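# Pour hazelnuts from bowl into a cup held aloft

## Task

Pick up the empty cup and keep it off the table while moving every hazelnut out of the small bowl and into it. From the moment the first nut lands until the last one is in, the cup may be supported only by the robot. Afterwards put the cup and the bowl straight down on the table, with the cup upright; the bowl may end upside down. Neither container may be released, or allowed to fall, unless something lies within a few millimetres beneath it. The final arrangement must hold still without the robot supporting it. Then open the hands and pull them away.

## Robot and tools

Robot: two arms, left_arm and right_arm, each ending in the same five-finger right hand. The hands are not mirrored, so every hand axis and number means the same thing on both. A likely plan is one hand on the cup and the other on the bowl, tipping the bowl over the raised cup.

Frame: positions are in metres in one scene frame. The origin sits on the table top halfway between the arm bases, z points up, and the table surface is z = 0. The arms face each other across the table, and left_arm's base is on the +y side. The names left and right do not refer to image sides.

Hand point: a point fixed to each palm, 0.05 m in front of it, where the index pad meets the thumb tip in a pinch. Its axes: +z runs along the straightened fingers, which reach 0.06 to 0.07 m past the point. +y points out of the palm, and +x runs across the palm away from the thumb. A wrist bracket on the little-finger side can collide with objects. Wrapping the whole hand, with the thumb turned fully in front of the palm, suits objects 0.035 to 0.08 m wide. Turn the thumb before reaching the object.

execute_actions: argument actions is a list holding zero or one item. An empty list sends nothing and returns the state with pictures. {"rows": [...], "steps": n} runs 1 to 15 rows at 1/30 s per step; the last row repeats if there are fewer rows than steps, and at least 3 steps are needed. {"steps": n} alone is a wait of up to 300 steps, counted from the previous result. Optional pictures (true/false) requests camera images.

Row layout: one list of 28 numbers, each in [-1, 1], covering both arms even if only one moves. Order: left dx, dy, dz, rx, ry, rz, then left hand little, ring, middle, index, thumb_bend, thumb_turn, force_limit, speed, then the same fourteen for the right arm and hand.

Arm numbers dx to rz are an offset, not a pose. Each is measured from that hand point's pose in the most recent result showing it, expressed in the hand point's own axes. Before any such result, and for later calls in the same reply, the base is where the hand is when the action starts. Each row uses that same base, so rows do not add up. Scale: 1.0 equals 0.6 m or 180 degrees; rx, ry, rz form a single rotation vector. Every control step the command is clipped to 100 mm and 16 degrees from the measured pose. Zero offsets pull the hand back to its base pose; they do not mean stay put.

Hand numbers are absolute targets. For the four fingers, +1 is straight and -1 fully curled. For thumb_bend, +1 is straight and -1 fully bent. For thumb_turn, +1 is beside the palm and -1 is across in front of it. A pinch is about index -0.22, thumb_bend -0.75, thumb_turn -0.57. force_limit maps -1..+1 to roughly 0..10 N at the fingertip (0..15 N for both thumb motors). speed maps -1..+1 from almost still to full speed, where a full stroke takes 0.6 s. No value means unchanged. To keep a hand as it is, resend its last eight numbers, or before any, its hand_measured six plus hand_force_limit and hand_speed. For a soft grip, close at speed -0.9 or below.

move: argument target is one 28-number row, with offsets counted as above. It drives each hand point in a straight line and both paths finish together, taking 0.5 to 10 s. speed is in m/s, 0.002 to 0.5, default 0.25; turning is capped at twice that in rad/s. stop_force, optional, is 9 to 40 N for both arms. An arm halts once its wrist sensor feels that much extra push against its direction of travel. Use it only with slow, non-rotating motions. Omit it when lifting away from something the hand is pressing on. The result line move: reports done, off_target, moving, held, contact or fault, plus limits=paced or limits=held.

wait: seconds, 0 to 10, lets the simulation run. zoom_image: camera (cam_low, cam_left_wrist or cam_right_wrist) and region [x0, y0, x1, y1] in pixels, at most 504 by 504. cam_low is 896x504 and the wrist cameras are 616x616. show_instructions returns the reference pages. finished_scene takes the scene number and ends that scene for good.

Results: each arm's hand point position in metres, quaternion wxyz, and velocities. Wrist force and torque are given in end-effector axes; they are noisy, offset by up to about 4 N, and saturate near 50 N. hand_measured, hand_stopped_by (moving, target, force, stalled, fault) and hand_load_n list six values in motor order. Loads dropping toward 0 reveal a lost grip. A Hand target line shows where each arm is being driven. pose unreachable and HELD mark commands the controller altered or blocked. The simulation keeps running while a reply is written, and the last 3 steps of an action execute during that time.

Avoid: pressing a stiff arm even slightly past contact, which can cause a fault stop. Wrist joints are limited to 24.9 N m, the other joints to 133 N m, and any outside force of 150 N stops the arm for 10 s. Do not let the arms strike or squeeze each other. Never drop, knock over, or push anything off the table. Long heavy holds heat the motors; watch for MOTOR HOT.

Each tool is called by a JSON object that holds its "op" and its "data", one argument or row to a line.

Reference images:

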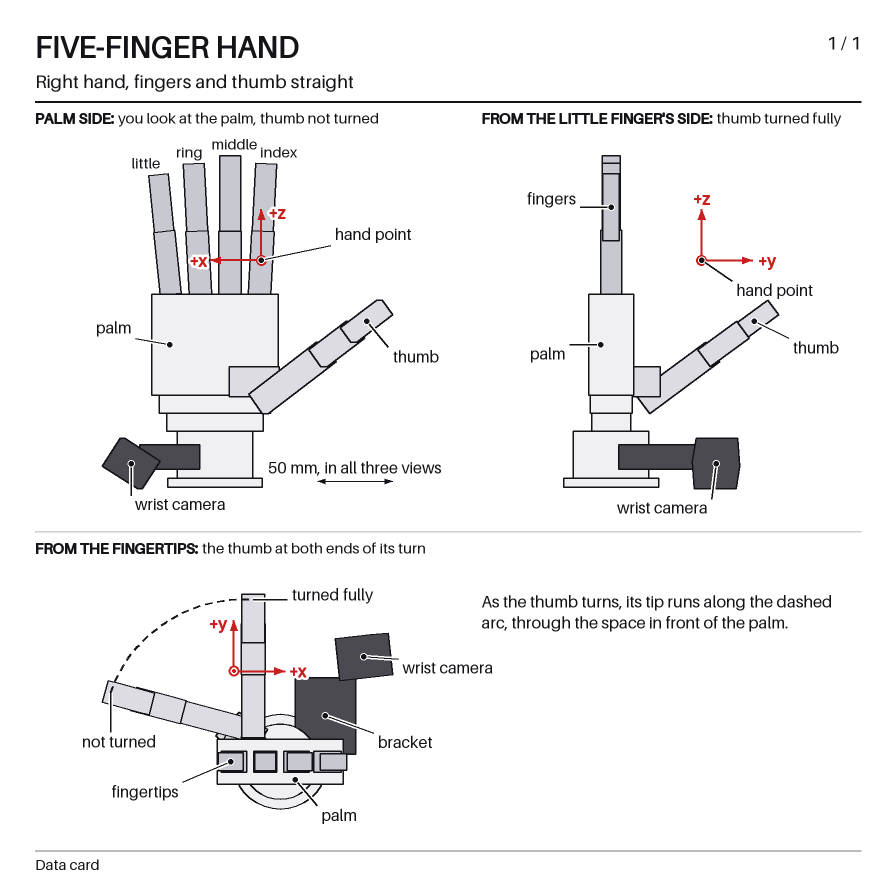

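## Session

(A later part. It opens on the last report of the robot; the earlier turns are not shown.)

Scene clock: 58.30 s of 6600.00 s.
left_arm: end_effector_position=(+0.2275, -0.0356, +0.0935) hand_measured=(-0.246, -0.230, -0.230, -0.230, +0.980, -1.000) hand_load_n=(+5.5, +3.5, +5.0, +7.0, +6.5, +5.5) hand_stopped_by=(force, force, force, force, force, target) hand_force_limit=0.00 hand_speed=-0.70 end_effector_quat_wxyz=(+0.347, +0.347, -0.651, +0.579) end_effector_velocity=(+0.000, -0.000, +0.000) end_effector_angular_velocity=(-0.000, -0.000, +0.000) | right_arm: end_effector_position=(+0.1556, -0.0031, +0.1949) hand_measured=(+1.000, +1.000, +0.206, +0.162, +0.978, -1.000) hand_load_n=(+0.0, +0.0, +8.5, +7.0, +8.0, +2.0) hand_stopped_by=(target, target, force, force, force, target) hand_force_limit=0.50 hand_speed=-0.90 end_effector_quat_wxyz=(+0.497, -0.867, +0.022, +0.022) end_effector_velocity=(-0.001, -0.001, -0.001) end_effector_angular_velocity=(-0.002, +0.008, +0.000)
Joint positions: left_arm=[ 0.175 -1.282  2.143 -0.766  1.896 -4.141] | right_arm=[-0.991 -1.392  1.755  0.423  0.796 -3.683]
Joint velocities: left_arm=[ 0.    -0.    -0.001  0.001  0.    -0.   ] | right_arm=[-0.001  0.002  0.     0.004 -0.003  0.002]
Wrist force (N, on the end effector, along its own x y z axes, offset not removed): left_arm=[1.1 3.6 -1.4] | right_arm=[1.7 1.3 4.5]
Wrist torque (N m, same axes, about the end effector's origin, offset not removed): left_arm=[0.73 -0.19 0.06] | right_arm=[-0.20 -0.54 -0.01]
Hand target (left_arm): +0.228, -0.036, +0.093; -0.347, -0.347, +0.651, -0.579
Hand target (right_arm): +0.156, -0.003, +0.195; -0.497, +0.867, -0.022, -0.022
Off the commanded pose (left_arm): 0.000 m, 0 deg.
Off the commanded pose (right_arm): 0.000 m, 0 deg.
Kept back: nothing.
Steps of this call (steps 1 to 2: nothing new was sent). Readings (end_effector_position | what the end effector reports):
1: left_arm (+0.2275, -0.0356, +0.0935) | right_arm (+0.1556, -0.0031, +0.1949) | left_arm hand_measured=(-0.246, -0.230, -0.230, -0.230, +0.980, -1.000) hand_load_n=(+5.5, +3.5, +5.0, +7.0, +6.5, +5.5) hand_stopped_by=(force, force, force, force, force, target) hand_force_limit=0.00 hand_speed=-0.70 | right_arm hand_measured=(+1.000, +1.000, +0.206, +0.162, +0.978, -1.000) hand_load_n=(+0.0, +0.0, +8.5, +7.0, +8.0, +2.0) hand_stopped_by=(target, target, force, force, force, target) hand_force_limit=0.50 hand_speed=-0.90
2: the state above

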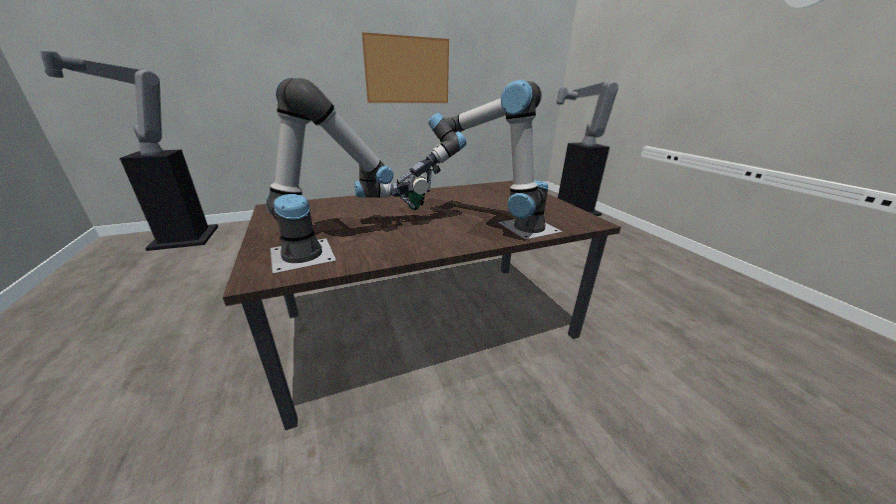

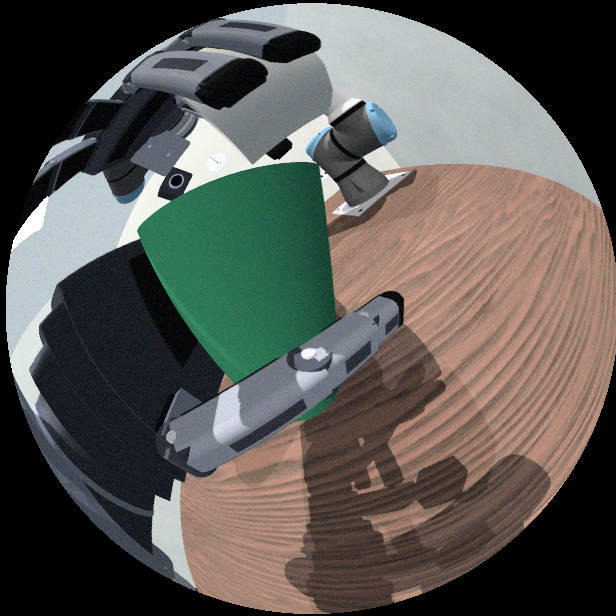

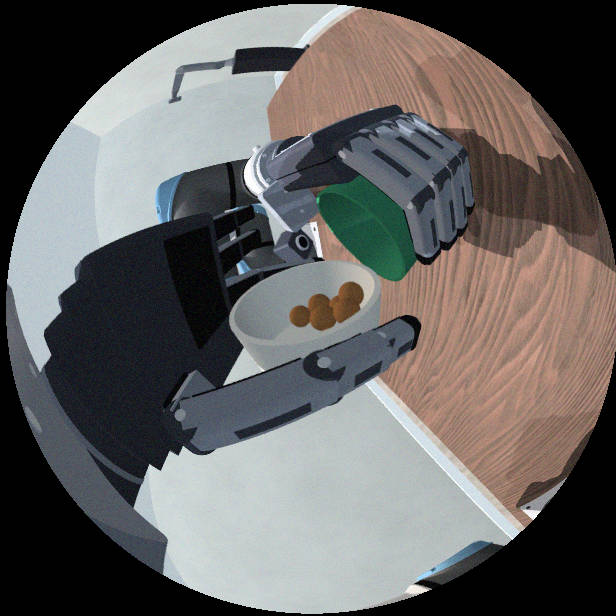

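{"op": "wait", "data": {
  "seconds": 0.6
}}

{"op": "zoom_image", "data": {
  "camera": "cam_right_wrist",
  "region": [220, 130, 520, 380]
}}

{"op": "zoom_image", "data": {
  "camera": "cam_low",
  "region": [300, 145, 540, 285]
}}

Scene clock: 59.00 s of 6600.00 s.
left_arm: end_effector_position=(+0.2275, -0.0356, +0.0935) hand_measured=(-0.246, -0.230, -0.230, -0.230, +0.980, -1.000) hand_load_n=(+5.5, +3.5, +5.0, +7.0, +6.5, +5.5) hand_stopped_by=(force, force, force, force, force, target) hand_force_limit=0.00 hand_speed=-0.70 end_effector_quat_wxyz=(+0.347, +0.347, -0.651, +0.579) end_effector_velocity=(+0.001, +0.000, -0.000) end_effector_angular_velocity=(+0.000, -0.001, +0.001) | right_arm: end_effector_position=(+0.1555, -0.0031, +0.1949) hand_measured=(+1.000, +1.000, +0.206, +0.162, +0.978, -1.000) hand_load_n=(+0.0, +0.0, +8.5, +7.0, +8.0, +1.5) hand_stopped_by=(target, target, force, force, force, target) hand_force_limit=0.50 hand_speed=-0.90 end_effector_quat_wxyz=(+0.497, -0.867, +0.022, +0.022) end_effector_velocity=(+0.001, +0.000, +0.000) end_effector_angular_velocity=(+0.001, +0.000, -0.001)
Joint positions: left_arm=[ 0.175 -1.282  2.143 -0.766  1.896 -4.141] | right_arm=[-0.991 -1.392  1.754  0.423  0.795 -3.682]
Joint velocities: left_arm=[ 0.001 -0.     0.001 -0.    -0.001  0.001] | right_arm=[-0.001 -0.    -0.001 -0.    -0.001  0.001]
Wrist force (N, on the end effector, along its own x y z axes, offset not removed): left_arm=[0.3 0.7 -2.0] | right_arm=[-1.6 1.1 -0.9]
Wrist torque (N m, same axes, about the end effector's origin, offset not removed): left_arm=[0.23 -0.11 0.09] | right_arm=[0.15 0.22 -0.18]
Hand target (left_arm): +0.228, -0.036, +0.093; -0.347, -0.347, +0.651, -0.579
Hand target (right_arm): +0.156, -0.003, +0.195; -0.497, +0.867, -0.022, -0.022
Off the commanded pose (left_arm): 0.000 m, 0 deg.
Off the commanded pose (right_arm): 0.000 m, 0 deg.
Kept back: nothing.
Steps of this call (steps 1 to 21: nothing new was sent). Readings (end_effector_position | what the end effector reports):
1: left_arm (+0.2275, -0.0356, +0.0935) | right_arm (+0.1556, -0.0031, +0.1949) | left_arm hand_measured=(-0.246, -0.230, -0.230, -0.230, +0.980, -1.000) hand_load_n=(+5.5, +3.5, +5.0, +7.0, +6.5, +5.5) hand_stopped_by=(force, force, force, force, force, target) hand_force_limit=0.00 hand_speed=-0.70 | right_arm hand_measured=(+1.000, +1.000, +0.206, +0.162, +0.978, -1.000) hand_load_n=(+0.0, +0.0, +8.5, +7.0, +8.0, +2.0) hand_stopped_by=(target, target, force, force, force, target) hand_force_limit=0.50 hand_speed=-0.90
2: left_arm (+0.2275, -0.0356, +0.0935) | right_arm (+0.1556, -0.0031, +0.1949) | left_arm hand_measured=(-0.246, -0.230, -0.230, -0.230, +0.980, -1.000) hand_load_n=(+5.5, +3.5, +5.0, +7.0, +6.5, +5.5) hand_stopped_by=(force, force, force, force, force, target) hand_force_limit=0.00 hand_speed=-0.70 | right_arm hand_measured=(+1.000, +1.000, +0.206, +0.162, +0.978, -1.000) hand_load_n=(+0.0, +0.0, +8.5, +7.0, +8.0, +2.0) hand_stopped_by=(target, target, force, force, force, target) hand_force_limit=0.50 hand_speed=-0.90
4: left_arm (+0.2275, -0.0356, +0.0935) | right_arm (+0.1555, -0.0031, +0.1949) | left_arm hand_measured=(-0.246, -0.230, -0.230, -0.230, +0.980, -1.000) hand_load_n=(+5.5, +3.5, +5.0, +7.0, +6.5, +5.5) hand_stopped_by=(force, force, force, force, force, target) hand_force_limit=0.00 hand_speed=-0.70 | right_arm hand_measured=(+1.000, +1.000, +0.206, +0.162, +0.978, -1.000) hand_load_n=(+0.0, +0.0, +8.5, +7.0, +8.0, +1.5) hand_stopped_by=(target, target, force, force, force, target) hand_force_limit=0.50 hand_speed=-0.90
8: left_arm (+0.2275, -0.0356, +0.0935) | right_arm (+0.1555, -0.0031, +0.1949) | left_arm hand_measured=(-0.246, -0.230, -0.230, -0.230, +0.980, -1.000) hand_load_n=(+5.5, +3.5, +5.0, +7.5, +6.5, +5.0) hand_stopped_by=(force, force, force, force, force, target) hand_force_limit=0.00 hand_speed=-0.70 | right_arm hand_measured=(+1.000, +1.000, +0.206, +0.162, +0.978, -1.000) hand_load_n=(+0.0, +0.0, +8.5, +7.0, +8.0, +1.5) hand_stopped_by=(target, target, force, force, force, target) hand_force_limit=0.50 hand_speed=-0.90
21: the state above

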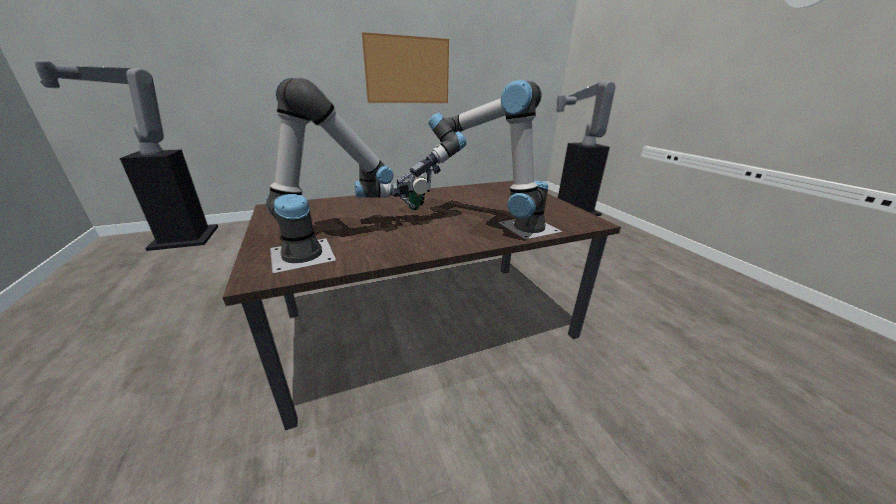

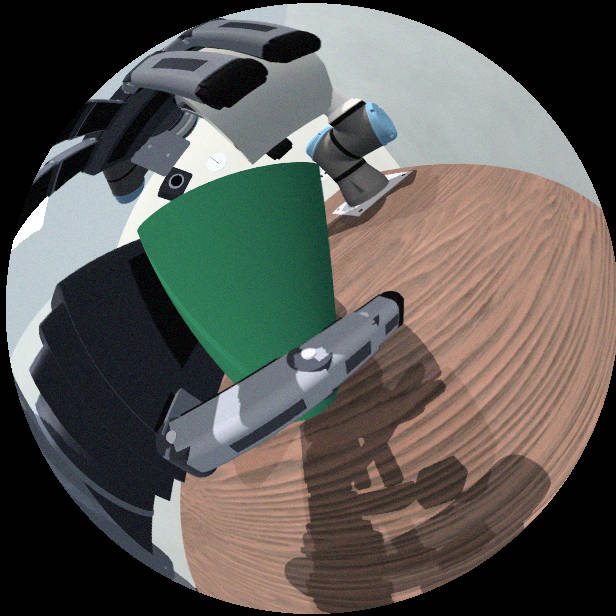

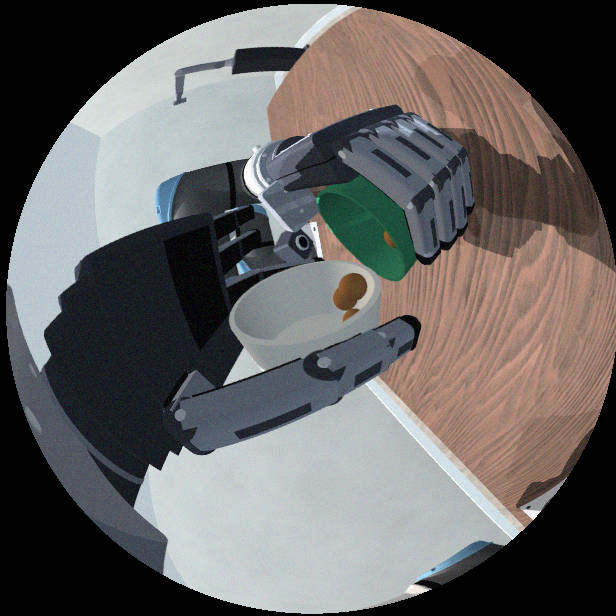

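Region (220, 130, 520, 380) of cam_right_wrist's 616x616 image, scaled by 1.680, with more detail than that image has.

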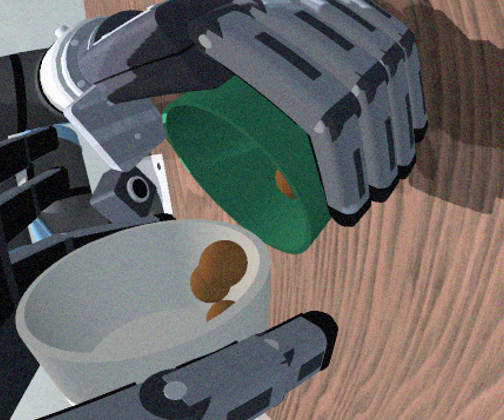

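Region (300, 145, 540, 285) of cam_low's 896x504 image, scaled by 2.100, with more detail than that image has; it fills the top 294 rows of this view, and the rest is white.

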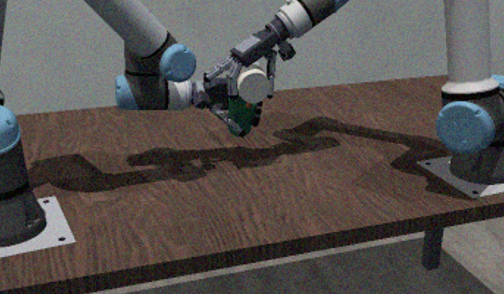

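{"op": "move", "data": {
  "target": [0.003,0.030,0,-0.003,0.006,-0.0665, -1,-1,-1,-1,-1,-1,0.0,-0.7, 0.0153,-0.009,-0.005,-0.001,-0.0335,0.0575, 1,1,-0.9,-0.9,-1,-1,0.5,-0.9],
  "speed": 0.06
}}

{"op": "zoom_image", "data": {
  "camera": "cam_right_wrist",
  "region": [220, 130, 520, 380]
}}

Scene clock: 61.30 s of 6600.00 s.
left_arm: end_effector_position=(+0.2113, -0.0341, +0.0858) hand_measured=(-0.246, -0.230, -0.230, -0.230, +0.980, -1.000) hand_load_n=(+5.5, +3.5, +5.0, +7.5, +6.5, +5.5) hand_stopped_by=(force, force, force, force, force, target) hand_force_limit=0.00 hand_speed=-0.70 end_effector_quat_wxyz=(+0.412, +0.406, -0.611, +0.540) end_effector_velocity=(-0.001, +0.000, -0.001) end_effector_angular_velocity=(+0.000, +0.012, -0.000) | right_arm: end_effector_position=(+0.1650, -0.0031, +0.2004) hand_measured=(+1.000, +1.000, +0.206, +0.162, +0.978, -1.000) hand_load_n=(+0.0, +0.0, +8.5, +7.0, +8.0, +1.5) hand_stopped_by=(target, target, force, force, force, target) hand_force_limit=0.50 hand_speed=-0.90 end_effector_quat_wxyz=(+0.492, -0.860, +0.073, +0.112) end_effector_velocity=(+0.001, -0.000, -0.000) end_effector_angular_velocity=(-0.002, +0.012, -0.000)
Joint positions: left_arm=[ 0.174 -1.246  2.166 -0.839  1.912 -4.353] | right_arm=[-1.058 -1.296  1.678  0.542  0.662 -3.64 ]
Joint velocities: left_arm=[-0.001  0.002  0.003 -0.006 -0.    -0.012] | right_arm=[-0.003  0.007 -0.005  0.008 -0.006  0.001]
Wrist force (N, on the end effector, along its own x y z axes, offset not removed): left_arm=[-0.3 2.9 0.2] | right_arm=[-0.8 1.2 2.6]
Wrist torque (N m, same axes, about the end effector's origin, offset not removed): left_arm=[0.47 -0.04 -0.03] | right_arm=[-0.02 -0.09 -0.04]
Hand target (left_arm): +0.211, -0.034, +0.086; -0.413, -0.406, +0.611, -0.540
Hand target (right_arm): +0.165, -0.003, +0.200; -0.492, +0.860, -0.074, -0.113
Off the commanded pose (left_arm): 0.000 m, 0 deg.
Off the commanded pose (right_arm): 0.000 m, 0 deg.
Kept back: nothing.
move: done

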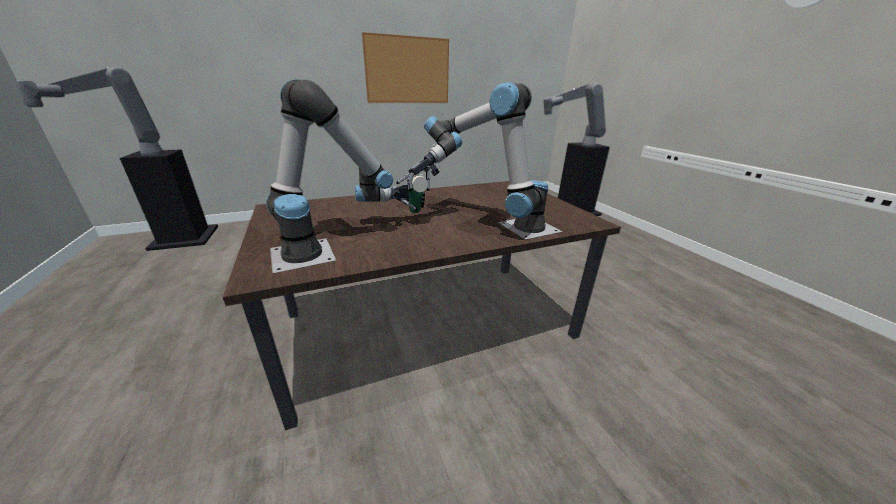

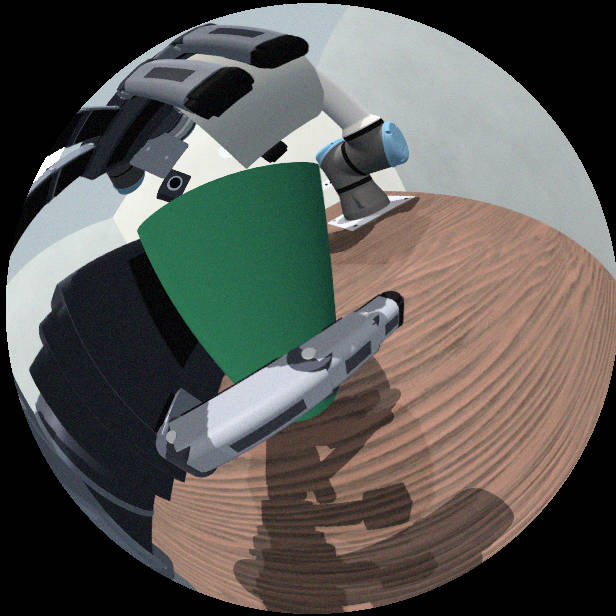

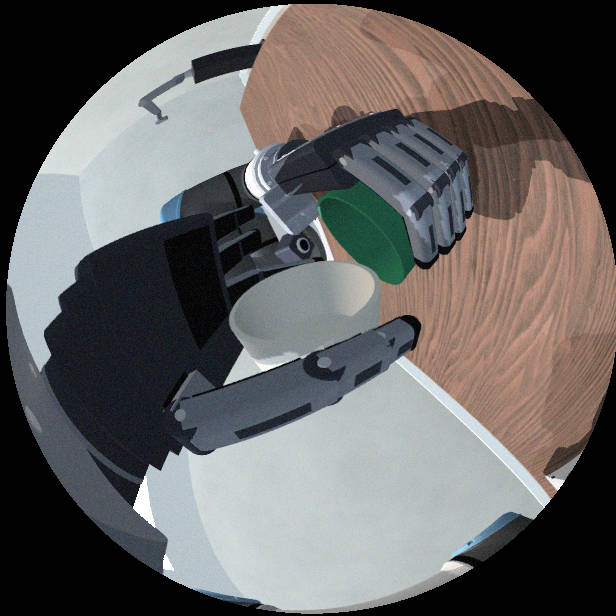

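Region (220, 130, 520, 380) of cam_right_wrist's 616x616 image, scaled by 1.680, with more detail than that image has.

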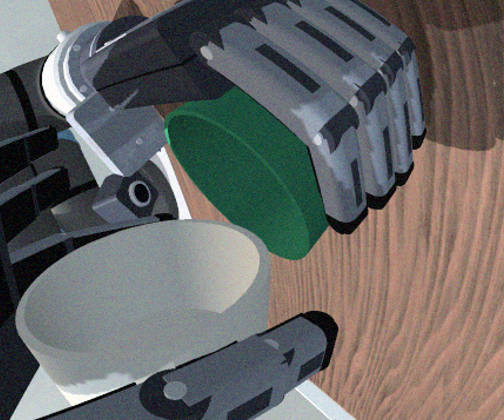

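{"op": "move", "data": {
  "target": [0,0,0,-0.0057,0.0097,-0.110, -1,-1,-1,-1,-1,-1,0.0,-0.7, -0.068,-0.335,-0.075,0.0036,0.1146,-0.1966, 1,1,-0.9,-0.9,-1,-1,0.5,-0.9],
  "speed": 0.25
}}

Scene clock: 64.13 s of 6600.00 s.
left_arm: end_effector_position=(+0.2114, -0.0341, +0.0859) hand_measured=(-0.246, -0.230, -0.230, -0.230, +0.980, -1.000) hand_load_n=(+5.5, +3.5, +5.0, +7.5, +6.5, +5.5) hand_stopped_by=(force, force, force, force, force, target) hand_force_limit=0.00 hand_speed=-0.70 end_effector_quat_wxyz=(+0.512, +0.493, -0.531, +0.462) end_effector_velocity=(-0.001, -0.001, +0.000) end_effector_angular_velocity=(-0.002, +0.003, -0.001) | right_arm: end_effector_position=(+0.1786, +0.0598, +0.4003) hand_measured=(+1.000, +1.000, +0.206, +0.162, +0.978, -1.000) hand_load_n=(+0.0, +0.0, +8.5, +7.5, +8.0, +2.0) hand_stopped_by=(target, target, force, force, force, target) hand_force_limit=0.50 hand_speed=-0.90 end_effector_quat_wxyz=(-0.487, +0.845, +0.103, +0.195) end_effector_velocity=(+0.000, +0.000, +0.002) end_effector_angular_velocity=(-0.001, -0.006, -0.001)
Joint positions: left_arm=[ 0.224 -1.171  2.154 -0.928  1.985 -4.705] | right_arm=[-0.752 -1.424  1.225  0.703  1.191 -3.847]
Joint velocities: left_arm=[-0.001  0.001 -0.001 -0.002  0.001 -0.004] | right_arm=[ 0.004  0.001 -0.007  0.004  0.007 -0.003]
Wrist force (N, on the end effector, along its own x y z axes, offset not removed): left_arm=[1.4 1.5 -1.1] | right_arm=[-2.4 0.0 2.0]
Wrist torque (N m, same axes, about the end effector's origin, offset not removed): left_arm=[0.40 -0.39 0.13] | right_arm=[-0.14 0.09 -0.12]
Hand target (left_arm): +0.211, -0.034, +0.086; +0.512, +0.493, -0.531, +0.461
Hand target (right_arm): +0.179, +0.060, +0.400; -0.487, +0.845, +0.104, +0.196
Off the commanded pose (left_arm): 0.000 m, 0 deg.
Off the commanded pose (right_arm): 0.000 m, 0 deg.
Kept back: nothing.
move: done

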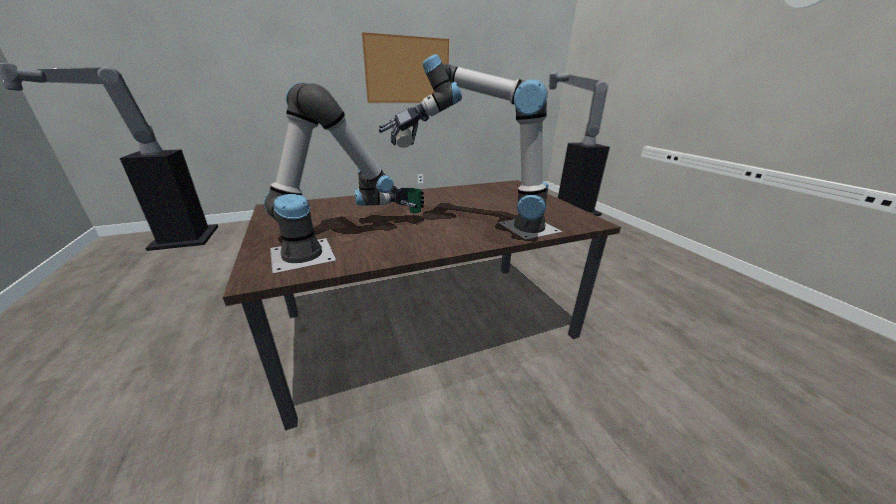

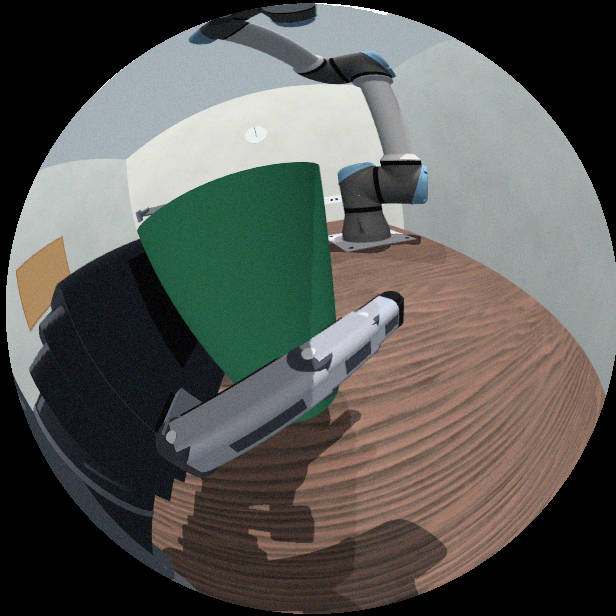

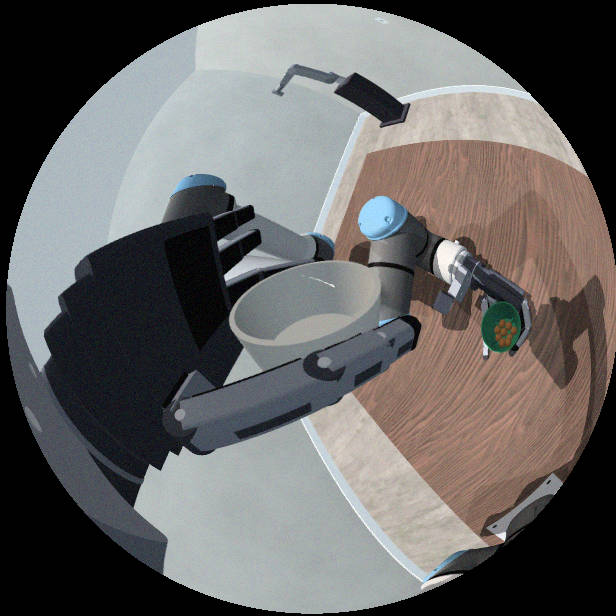

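{"op": "zoom_image", "data": {
  "camera": "cam_right_wrist",
  "region": [470, 295, 540, 365]
}}

Region (470, 295, 540, 365) of cam_right_wrist's 616x616 image, scaled by 7.200, with more detail than that image has.

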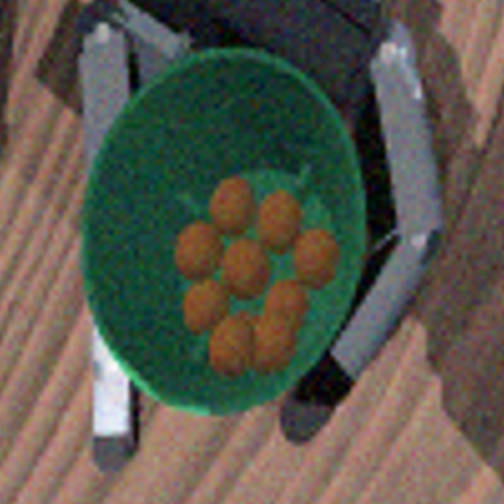

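{"op": "zoom_image", "data": {
  "camera": "cam_right_wrist",
  "region": [490, 325, 520, 352]
}}

{"op": "zoom_image", "data": {
  "camera": "cam_low",
  "region": [220, 170, 630, 440]
}}

Region (490, 325, 520, 352) of cam_right_wrist's 616x616 image, scaled by 16.800, with more detail than that image has; it fills the top 454 rows of this view, and the rest is white.

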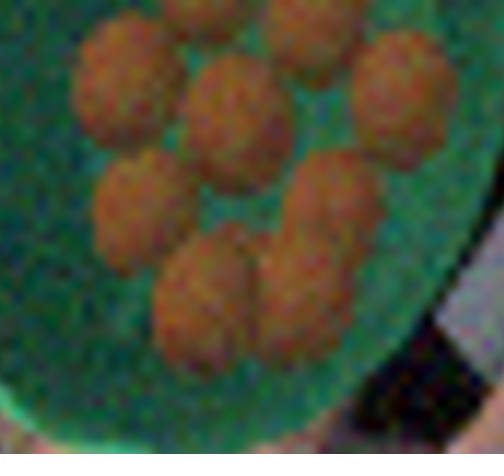

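Region (220, 170, 630, 440) of cam_low's 896x504 image, scaled by 1.229, with more detail than that image has; it fills the top 332 rows of this view, and the rest is white.

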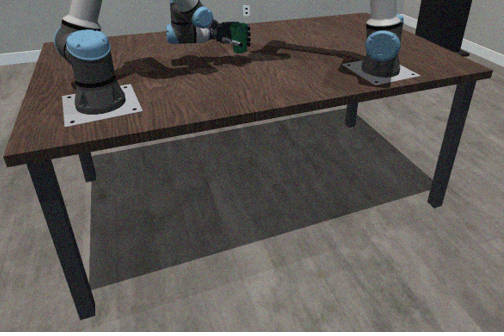

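{"op": "move", "data": {
  "target": [-0.080,-0.272,-0.127,0.194,0.003,-0.005, -1,-1,-1,-1,-1,-1,0.0,-0.7, 0.292,0.795,-0.0705,-0.1113,0.2277,-0.2158, 1,1,-0.9,-0.9,-1,-1,0.5,-0.9],
  "speed": 0.3
}}

{"op": "move", "data": {
  "target": [-0.006,0,0,0,0,0, -1,-1,-1,-1,-1,-1,0.0,-0.7, -0.160,0.025,0.012,0,0,0, 1,1,-0.9,-0.9,-1,-1,0.5,-0.9],
  "speed": 0.15
}}

Scene clock: 67.47 s of 6600.00 s.
left_arm: end_effector_position=(+0.3801, +0.0297, +0.0393) hand_measured=(-0.246, -0.230, -0.230, -0.230, +0.980, -1.000) hand_load_n=(+5.5, +3.5, +5.0, +7.5, +6.5, +5.5) hand_stopped_by=(force, force, force, force, force, target) hand_force_limit=0.00 hand_speed=-0.70 end_effector_quat_wxyz=(+0.347, +0.626, -0.362, +0.598) end_effector_velocity=(+0.000, -0.001, +0.001) end_effector_angular_velocity=(-0.002, -0.001, +0.001) | right_arm: end_effector_position=(+0.5014, -0.2195, +0.1215) hand_measured=(+1.000, +1.000, +0.206, +0.162, +0.978, -1.000) hand_load_n=(+0.0, +0.0, +8.0, +7.5, +8.0, +2.5) hand_stopped_by=(target, target, force, force, force, target) hand_force_limit=0.50 hand_speed=-0.90 end_effector_quat_wxyz=(-0.253, +0.713, +0.164, +0.633) end_effector_velocity=(+0.002, -0.000, -0.003) end_effector_angular_velocity=(+0.002, -0.004, +0.001)
Joint positions: left_arm=[ 0.332 -1.11   2.287 -1.132  1.484 -4.718] | right_arm=[-1.408 -1.37   2.244 -0.797  1.192 -4.586]
Joint velocities: left_arm=[-0.001 -0.001 -0.001  0.    -0.002 -0.   ] | right_arm=[-0.002  0.01   0.002 -0.018 -0.003  0.001]
Wrist force (N, on the end effector, along its own x y z axes, offset not removed): left_arm=[2.0 2.9 0.5] | right_arm=[-4.1 0.7 0.7]
Wrist torque (N m, same axes, about the end effector's origin, offset not removed): left_arm=[0.55 -0.50 0.19] | right_arm=[0.14 0.40 -0.21]
Hand target (left_arm): +0.380, +0.030, +0.039; +0.346, +0.626, -0.362, +0.598
Hand target (right_arm): +0.502, -0.220, +0.121; -0.253, +0.713, +0.164, +0.633
Off the commanded pose (left_arm): 0.000 m, 0 deg.
Off the commanded pose (right_arm): 0.000 m, 0 deg.
Kept back: nothing.
move: done

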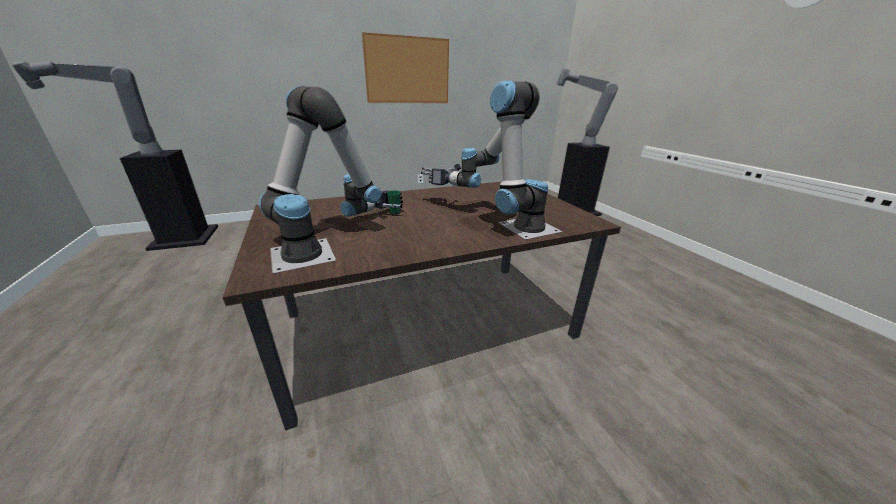

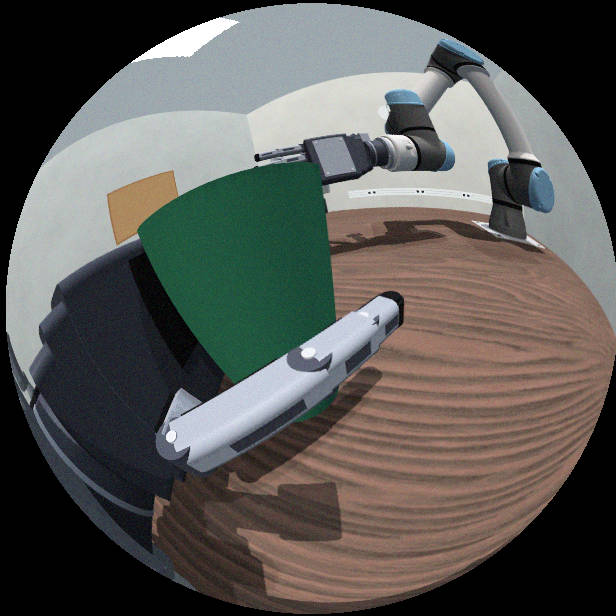

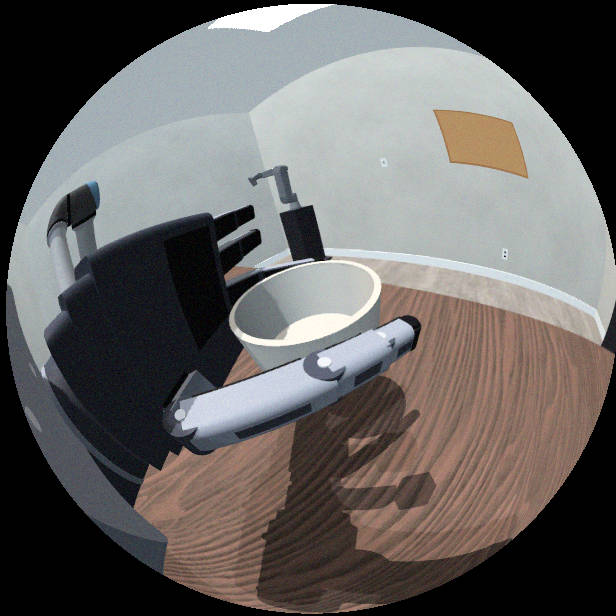

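Scene clock: 68.67 s of 6600.00 s.
left_arm: end_effector_position=(+0.3800, +0.0299, +0.0357) hand_measured=(-0.246, -0.230, -0.230, -0.230, +0.980, -1.000) hand_load_n=(+5.5, +3.5, +5.0, +7.5, +6.5, +5.5) hand_stopped_by=(force, force, force, force, force, target) hand_force_limit=0.00 hand_speed=-0.70 end_effector_quat_wxyz=(+0.346, +0.626, -0.362, +0.598) end_effector_velocity=(-0.001, -0.000, -0.000) end_effector_angular_velocity=(-0.000, +0.001, -0.001) | right_arm: end_effector_position=(+0.5016, -0.2196, +0.0242) hand_measured=(+1.000, +1.000, +0.206, +0.162, +0.978, -1.000) hand_load_n=(+0.0, +0.0, +8.0, +7.5, +8.0, +2.5) hand_stopped_by=(target, target, force, force, force, target) hand_force_limit=0.50 hand_speed=-0.90 end_effector_quat_wxyz=(-0.253, +0.713, +0.164, +0.633) end_effector_velocity=(+0.000, +0.001, -0.002) end_effector_angular_velocity=(+0.000, -0.001, +0.001)
Joint positions: left_arm=[ 0.332 -1.1    2.288 -1.143  1.484 -4.718] | right_arm=[-1.408 -1.114  2.294 -1.104  1.192 -4.586]
Joint velocities: left_arm=[-0.001  0.     0.    -0.     0.001 -0.001] | right_arm=[ 0.002  0.008 -0.001 -0.008  0.001  0.   ]
Wrist force (N, on the end effector, along its own x y z axes, offset not removed): left_arm=[2.9 3.3 -0.5] | right_arm=[-2.2 0.2 2.7]
Wrist torque (N m, same axes, about the end effector's origin, offset not removed): left_arm=[0.54 -0.58 0.19] | right_arm=[-0.23 0.04 -0.13]
Hand target (left_arm): +0.380, +0.030, +0.036; +0.347, +0.626, -0.362, +0.598
Hand target (right_arm): +0.502, -0.219, +0.024; -0.253, +0.713, +0.164, +0.633
Off the commanded pose (left_arm): 0.000 m, 0 deg.
Off the commanded pose (right_arm): 0.000 m, 0 deg.
Kept back: nothing.
move: done

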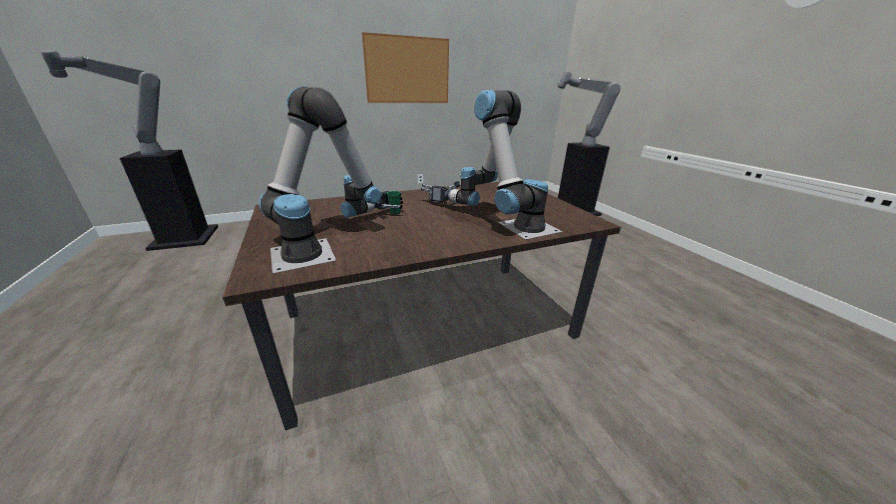

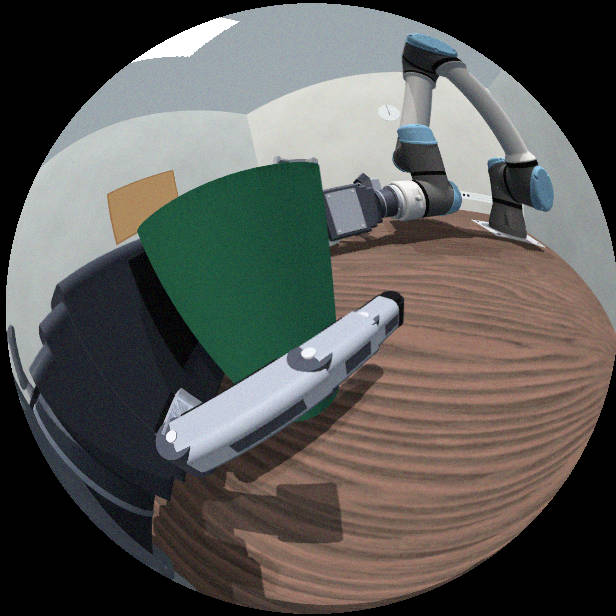

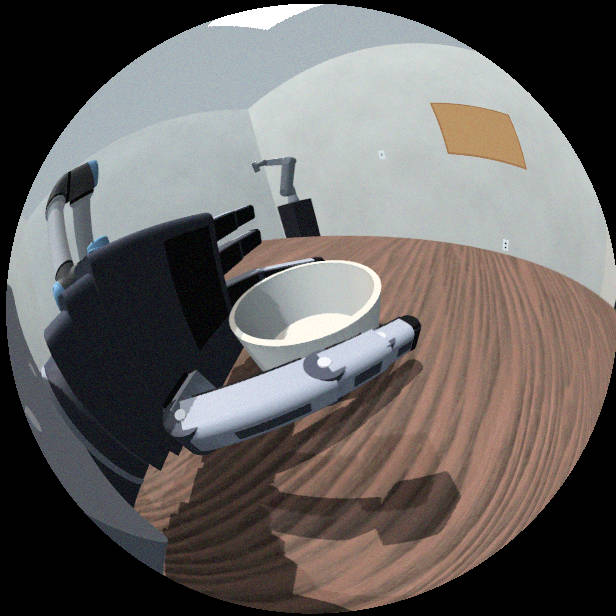

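{"op": "move", "data": {
  "target": [-0.0095,0,0,0,0,0, -1,-1,-1,-1,-1,-1,0.0,-0.7, -0.016,0.0025,0.001,0,0,0, 1,1,-0.9,-0.9,-1,-1,0.5,-0.9],
  "speed": 0.01,
  "stop_force": 9
}}

Scene clock: 70.23 s of 6600.00 s.
left_arm: end_effector_position=(+0.3799, +0.0300, +0.0309) hand_measured=(-0.246, -0.230, -0.230, -0.230, +0.980, -1.000) hand_load_n=(+5.5, +3.5, +4.5, +6.0, +6.5, +0.0) hand_stopped_by=(force, force, force, force, force, target) hand_force_limit=0.00 hand_speed=-0.70 end_effector_quat_wxyz=(+0.346, +0.626, -0.362, +0.598) end_effector_velocity=(+0.000, -0.000, +0.001) end_effector_angular_velocity=(-0.001, -0.000, +0.000) | right_arm: end_effector_position=(+0.5016, -0.2196, +0.0150) hand_measured=(+1.000, +1.000, +0.206, +0.162, +0.978, -1.000) hand_load_n=(+0.0, +0.0, +8.5, +6.5, +8.0, -1.0) hand_stopped_by=(target, target, force, force, force, target) hand_force_limit=0.50 hand_speed=-0.90 end_effector_quat_wxyz=(-0.253, +0.713, +0.164, +0.633) end_effector_velocity=(+0.000, -0.000, +0.000) end_effector_angular_velocity=(-0.001, +0.002, -0.001)
Joint positions: left_arm=[ 0.332 -1.086  2.289 -1.158  1.484 -4.718] | right_arm=[-1.408 -1.086  2.295 -1.132  1.192 -4.586]
Joint velocities: left_arm=[-0.    -0.003 -0.     0.002 -0.001 -0.   ] | right_arm=[-0.    -0.002 -0.001  0.005  0.    -0.   ]
Wrist force (N, on the end effector, along its own x y z axes, offset not removed): left_arm=[8.0 5.1 2.7] | right_arm=[12.7 -6.3 -1.6]
Wrist torque (N m, same axes, about the end effector's origin, offset not removed): left_arm=[0.44 -0.51 0.11] | right_arm=[-0.05 -0.50 0.06]
Hand target (left_arm): +0.380, +0.030, +0.031; +0.347, +0.626, -0.362, +0.598
Hand target (right_arm): +0.502, -0.220, +0.015; -0.253, +0.713, +0.164, +0.633
Off the commanded pose (left_arm): 0.001 m, 0 deg.
Off the commanded pose (right_arm): 0.000 m, 0 deg.
Kept back: nothing.
move: contact (left_arm, right_arm)

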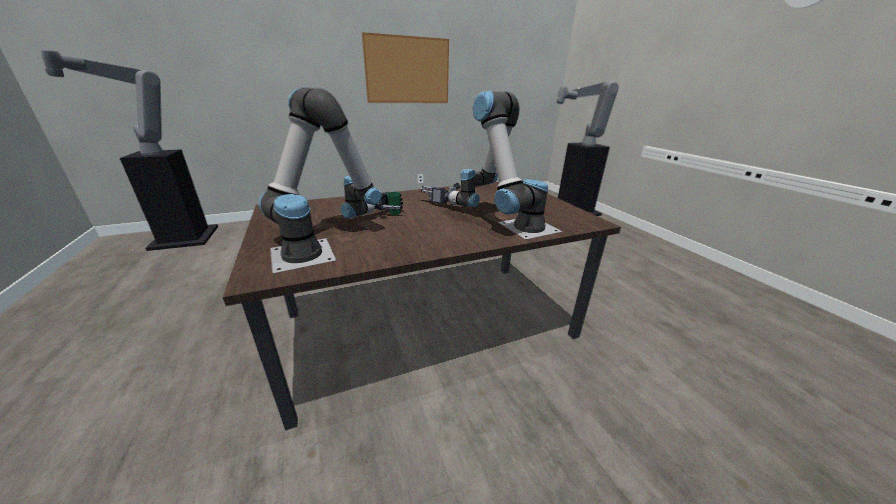

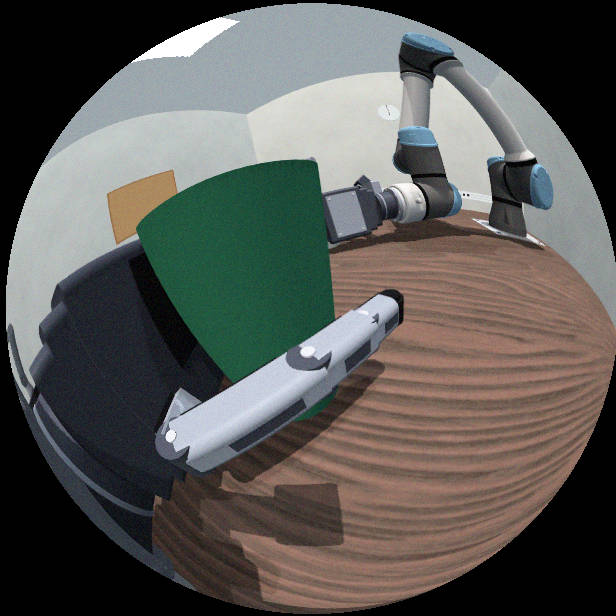

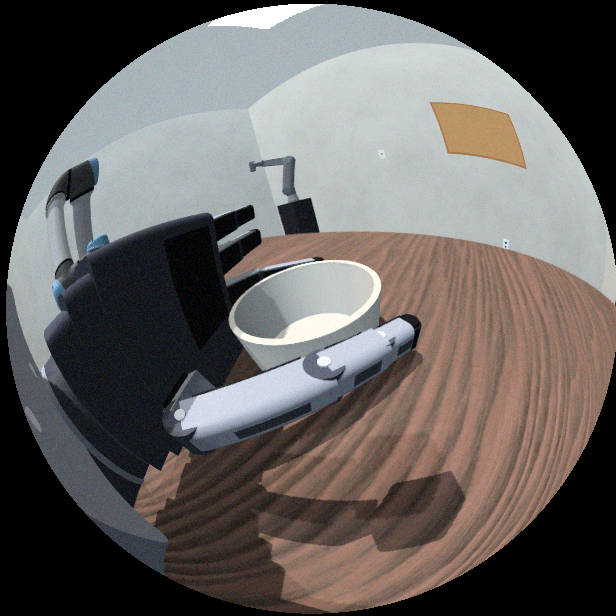

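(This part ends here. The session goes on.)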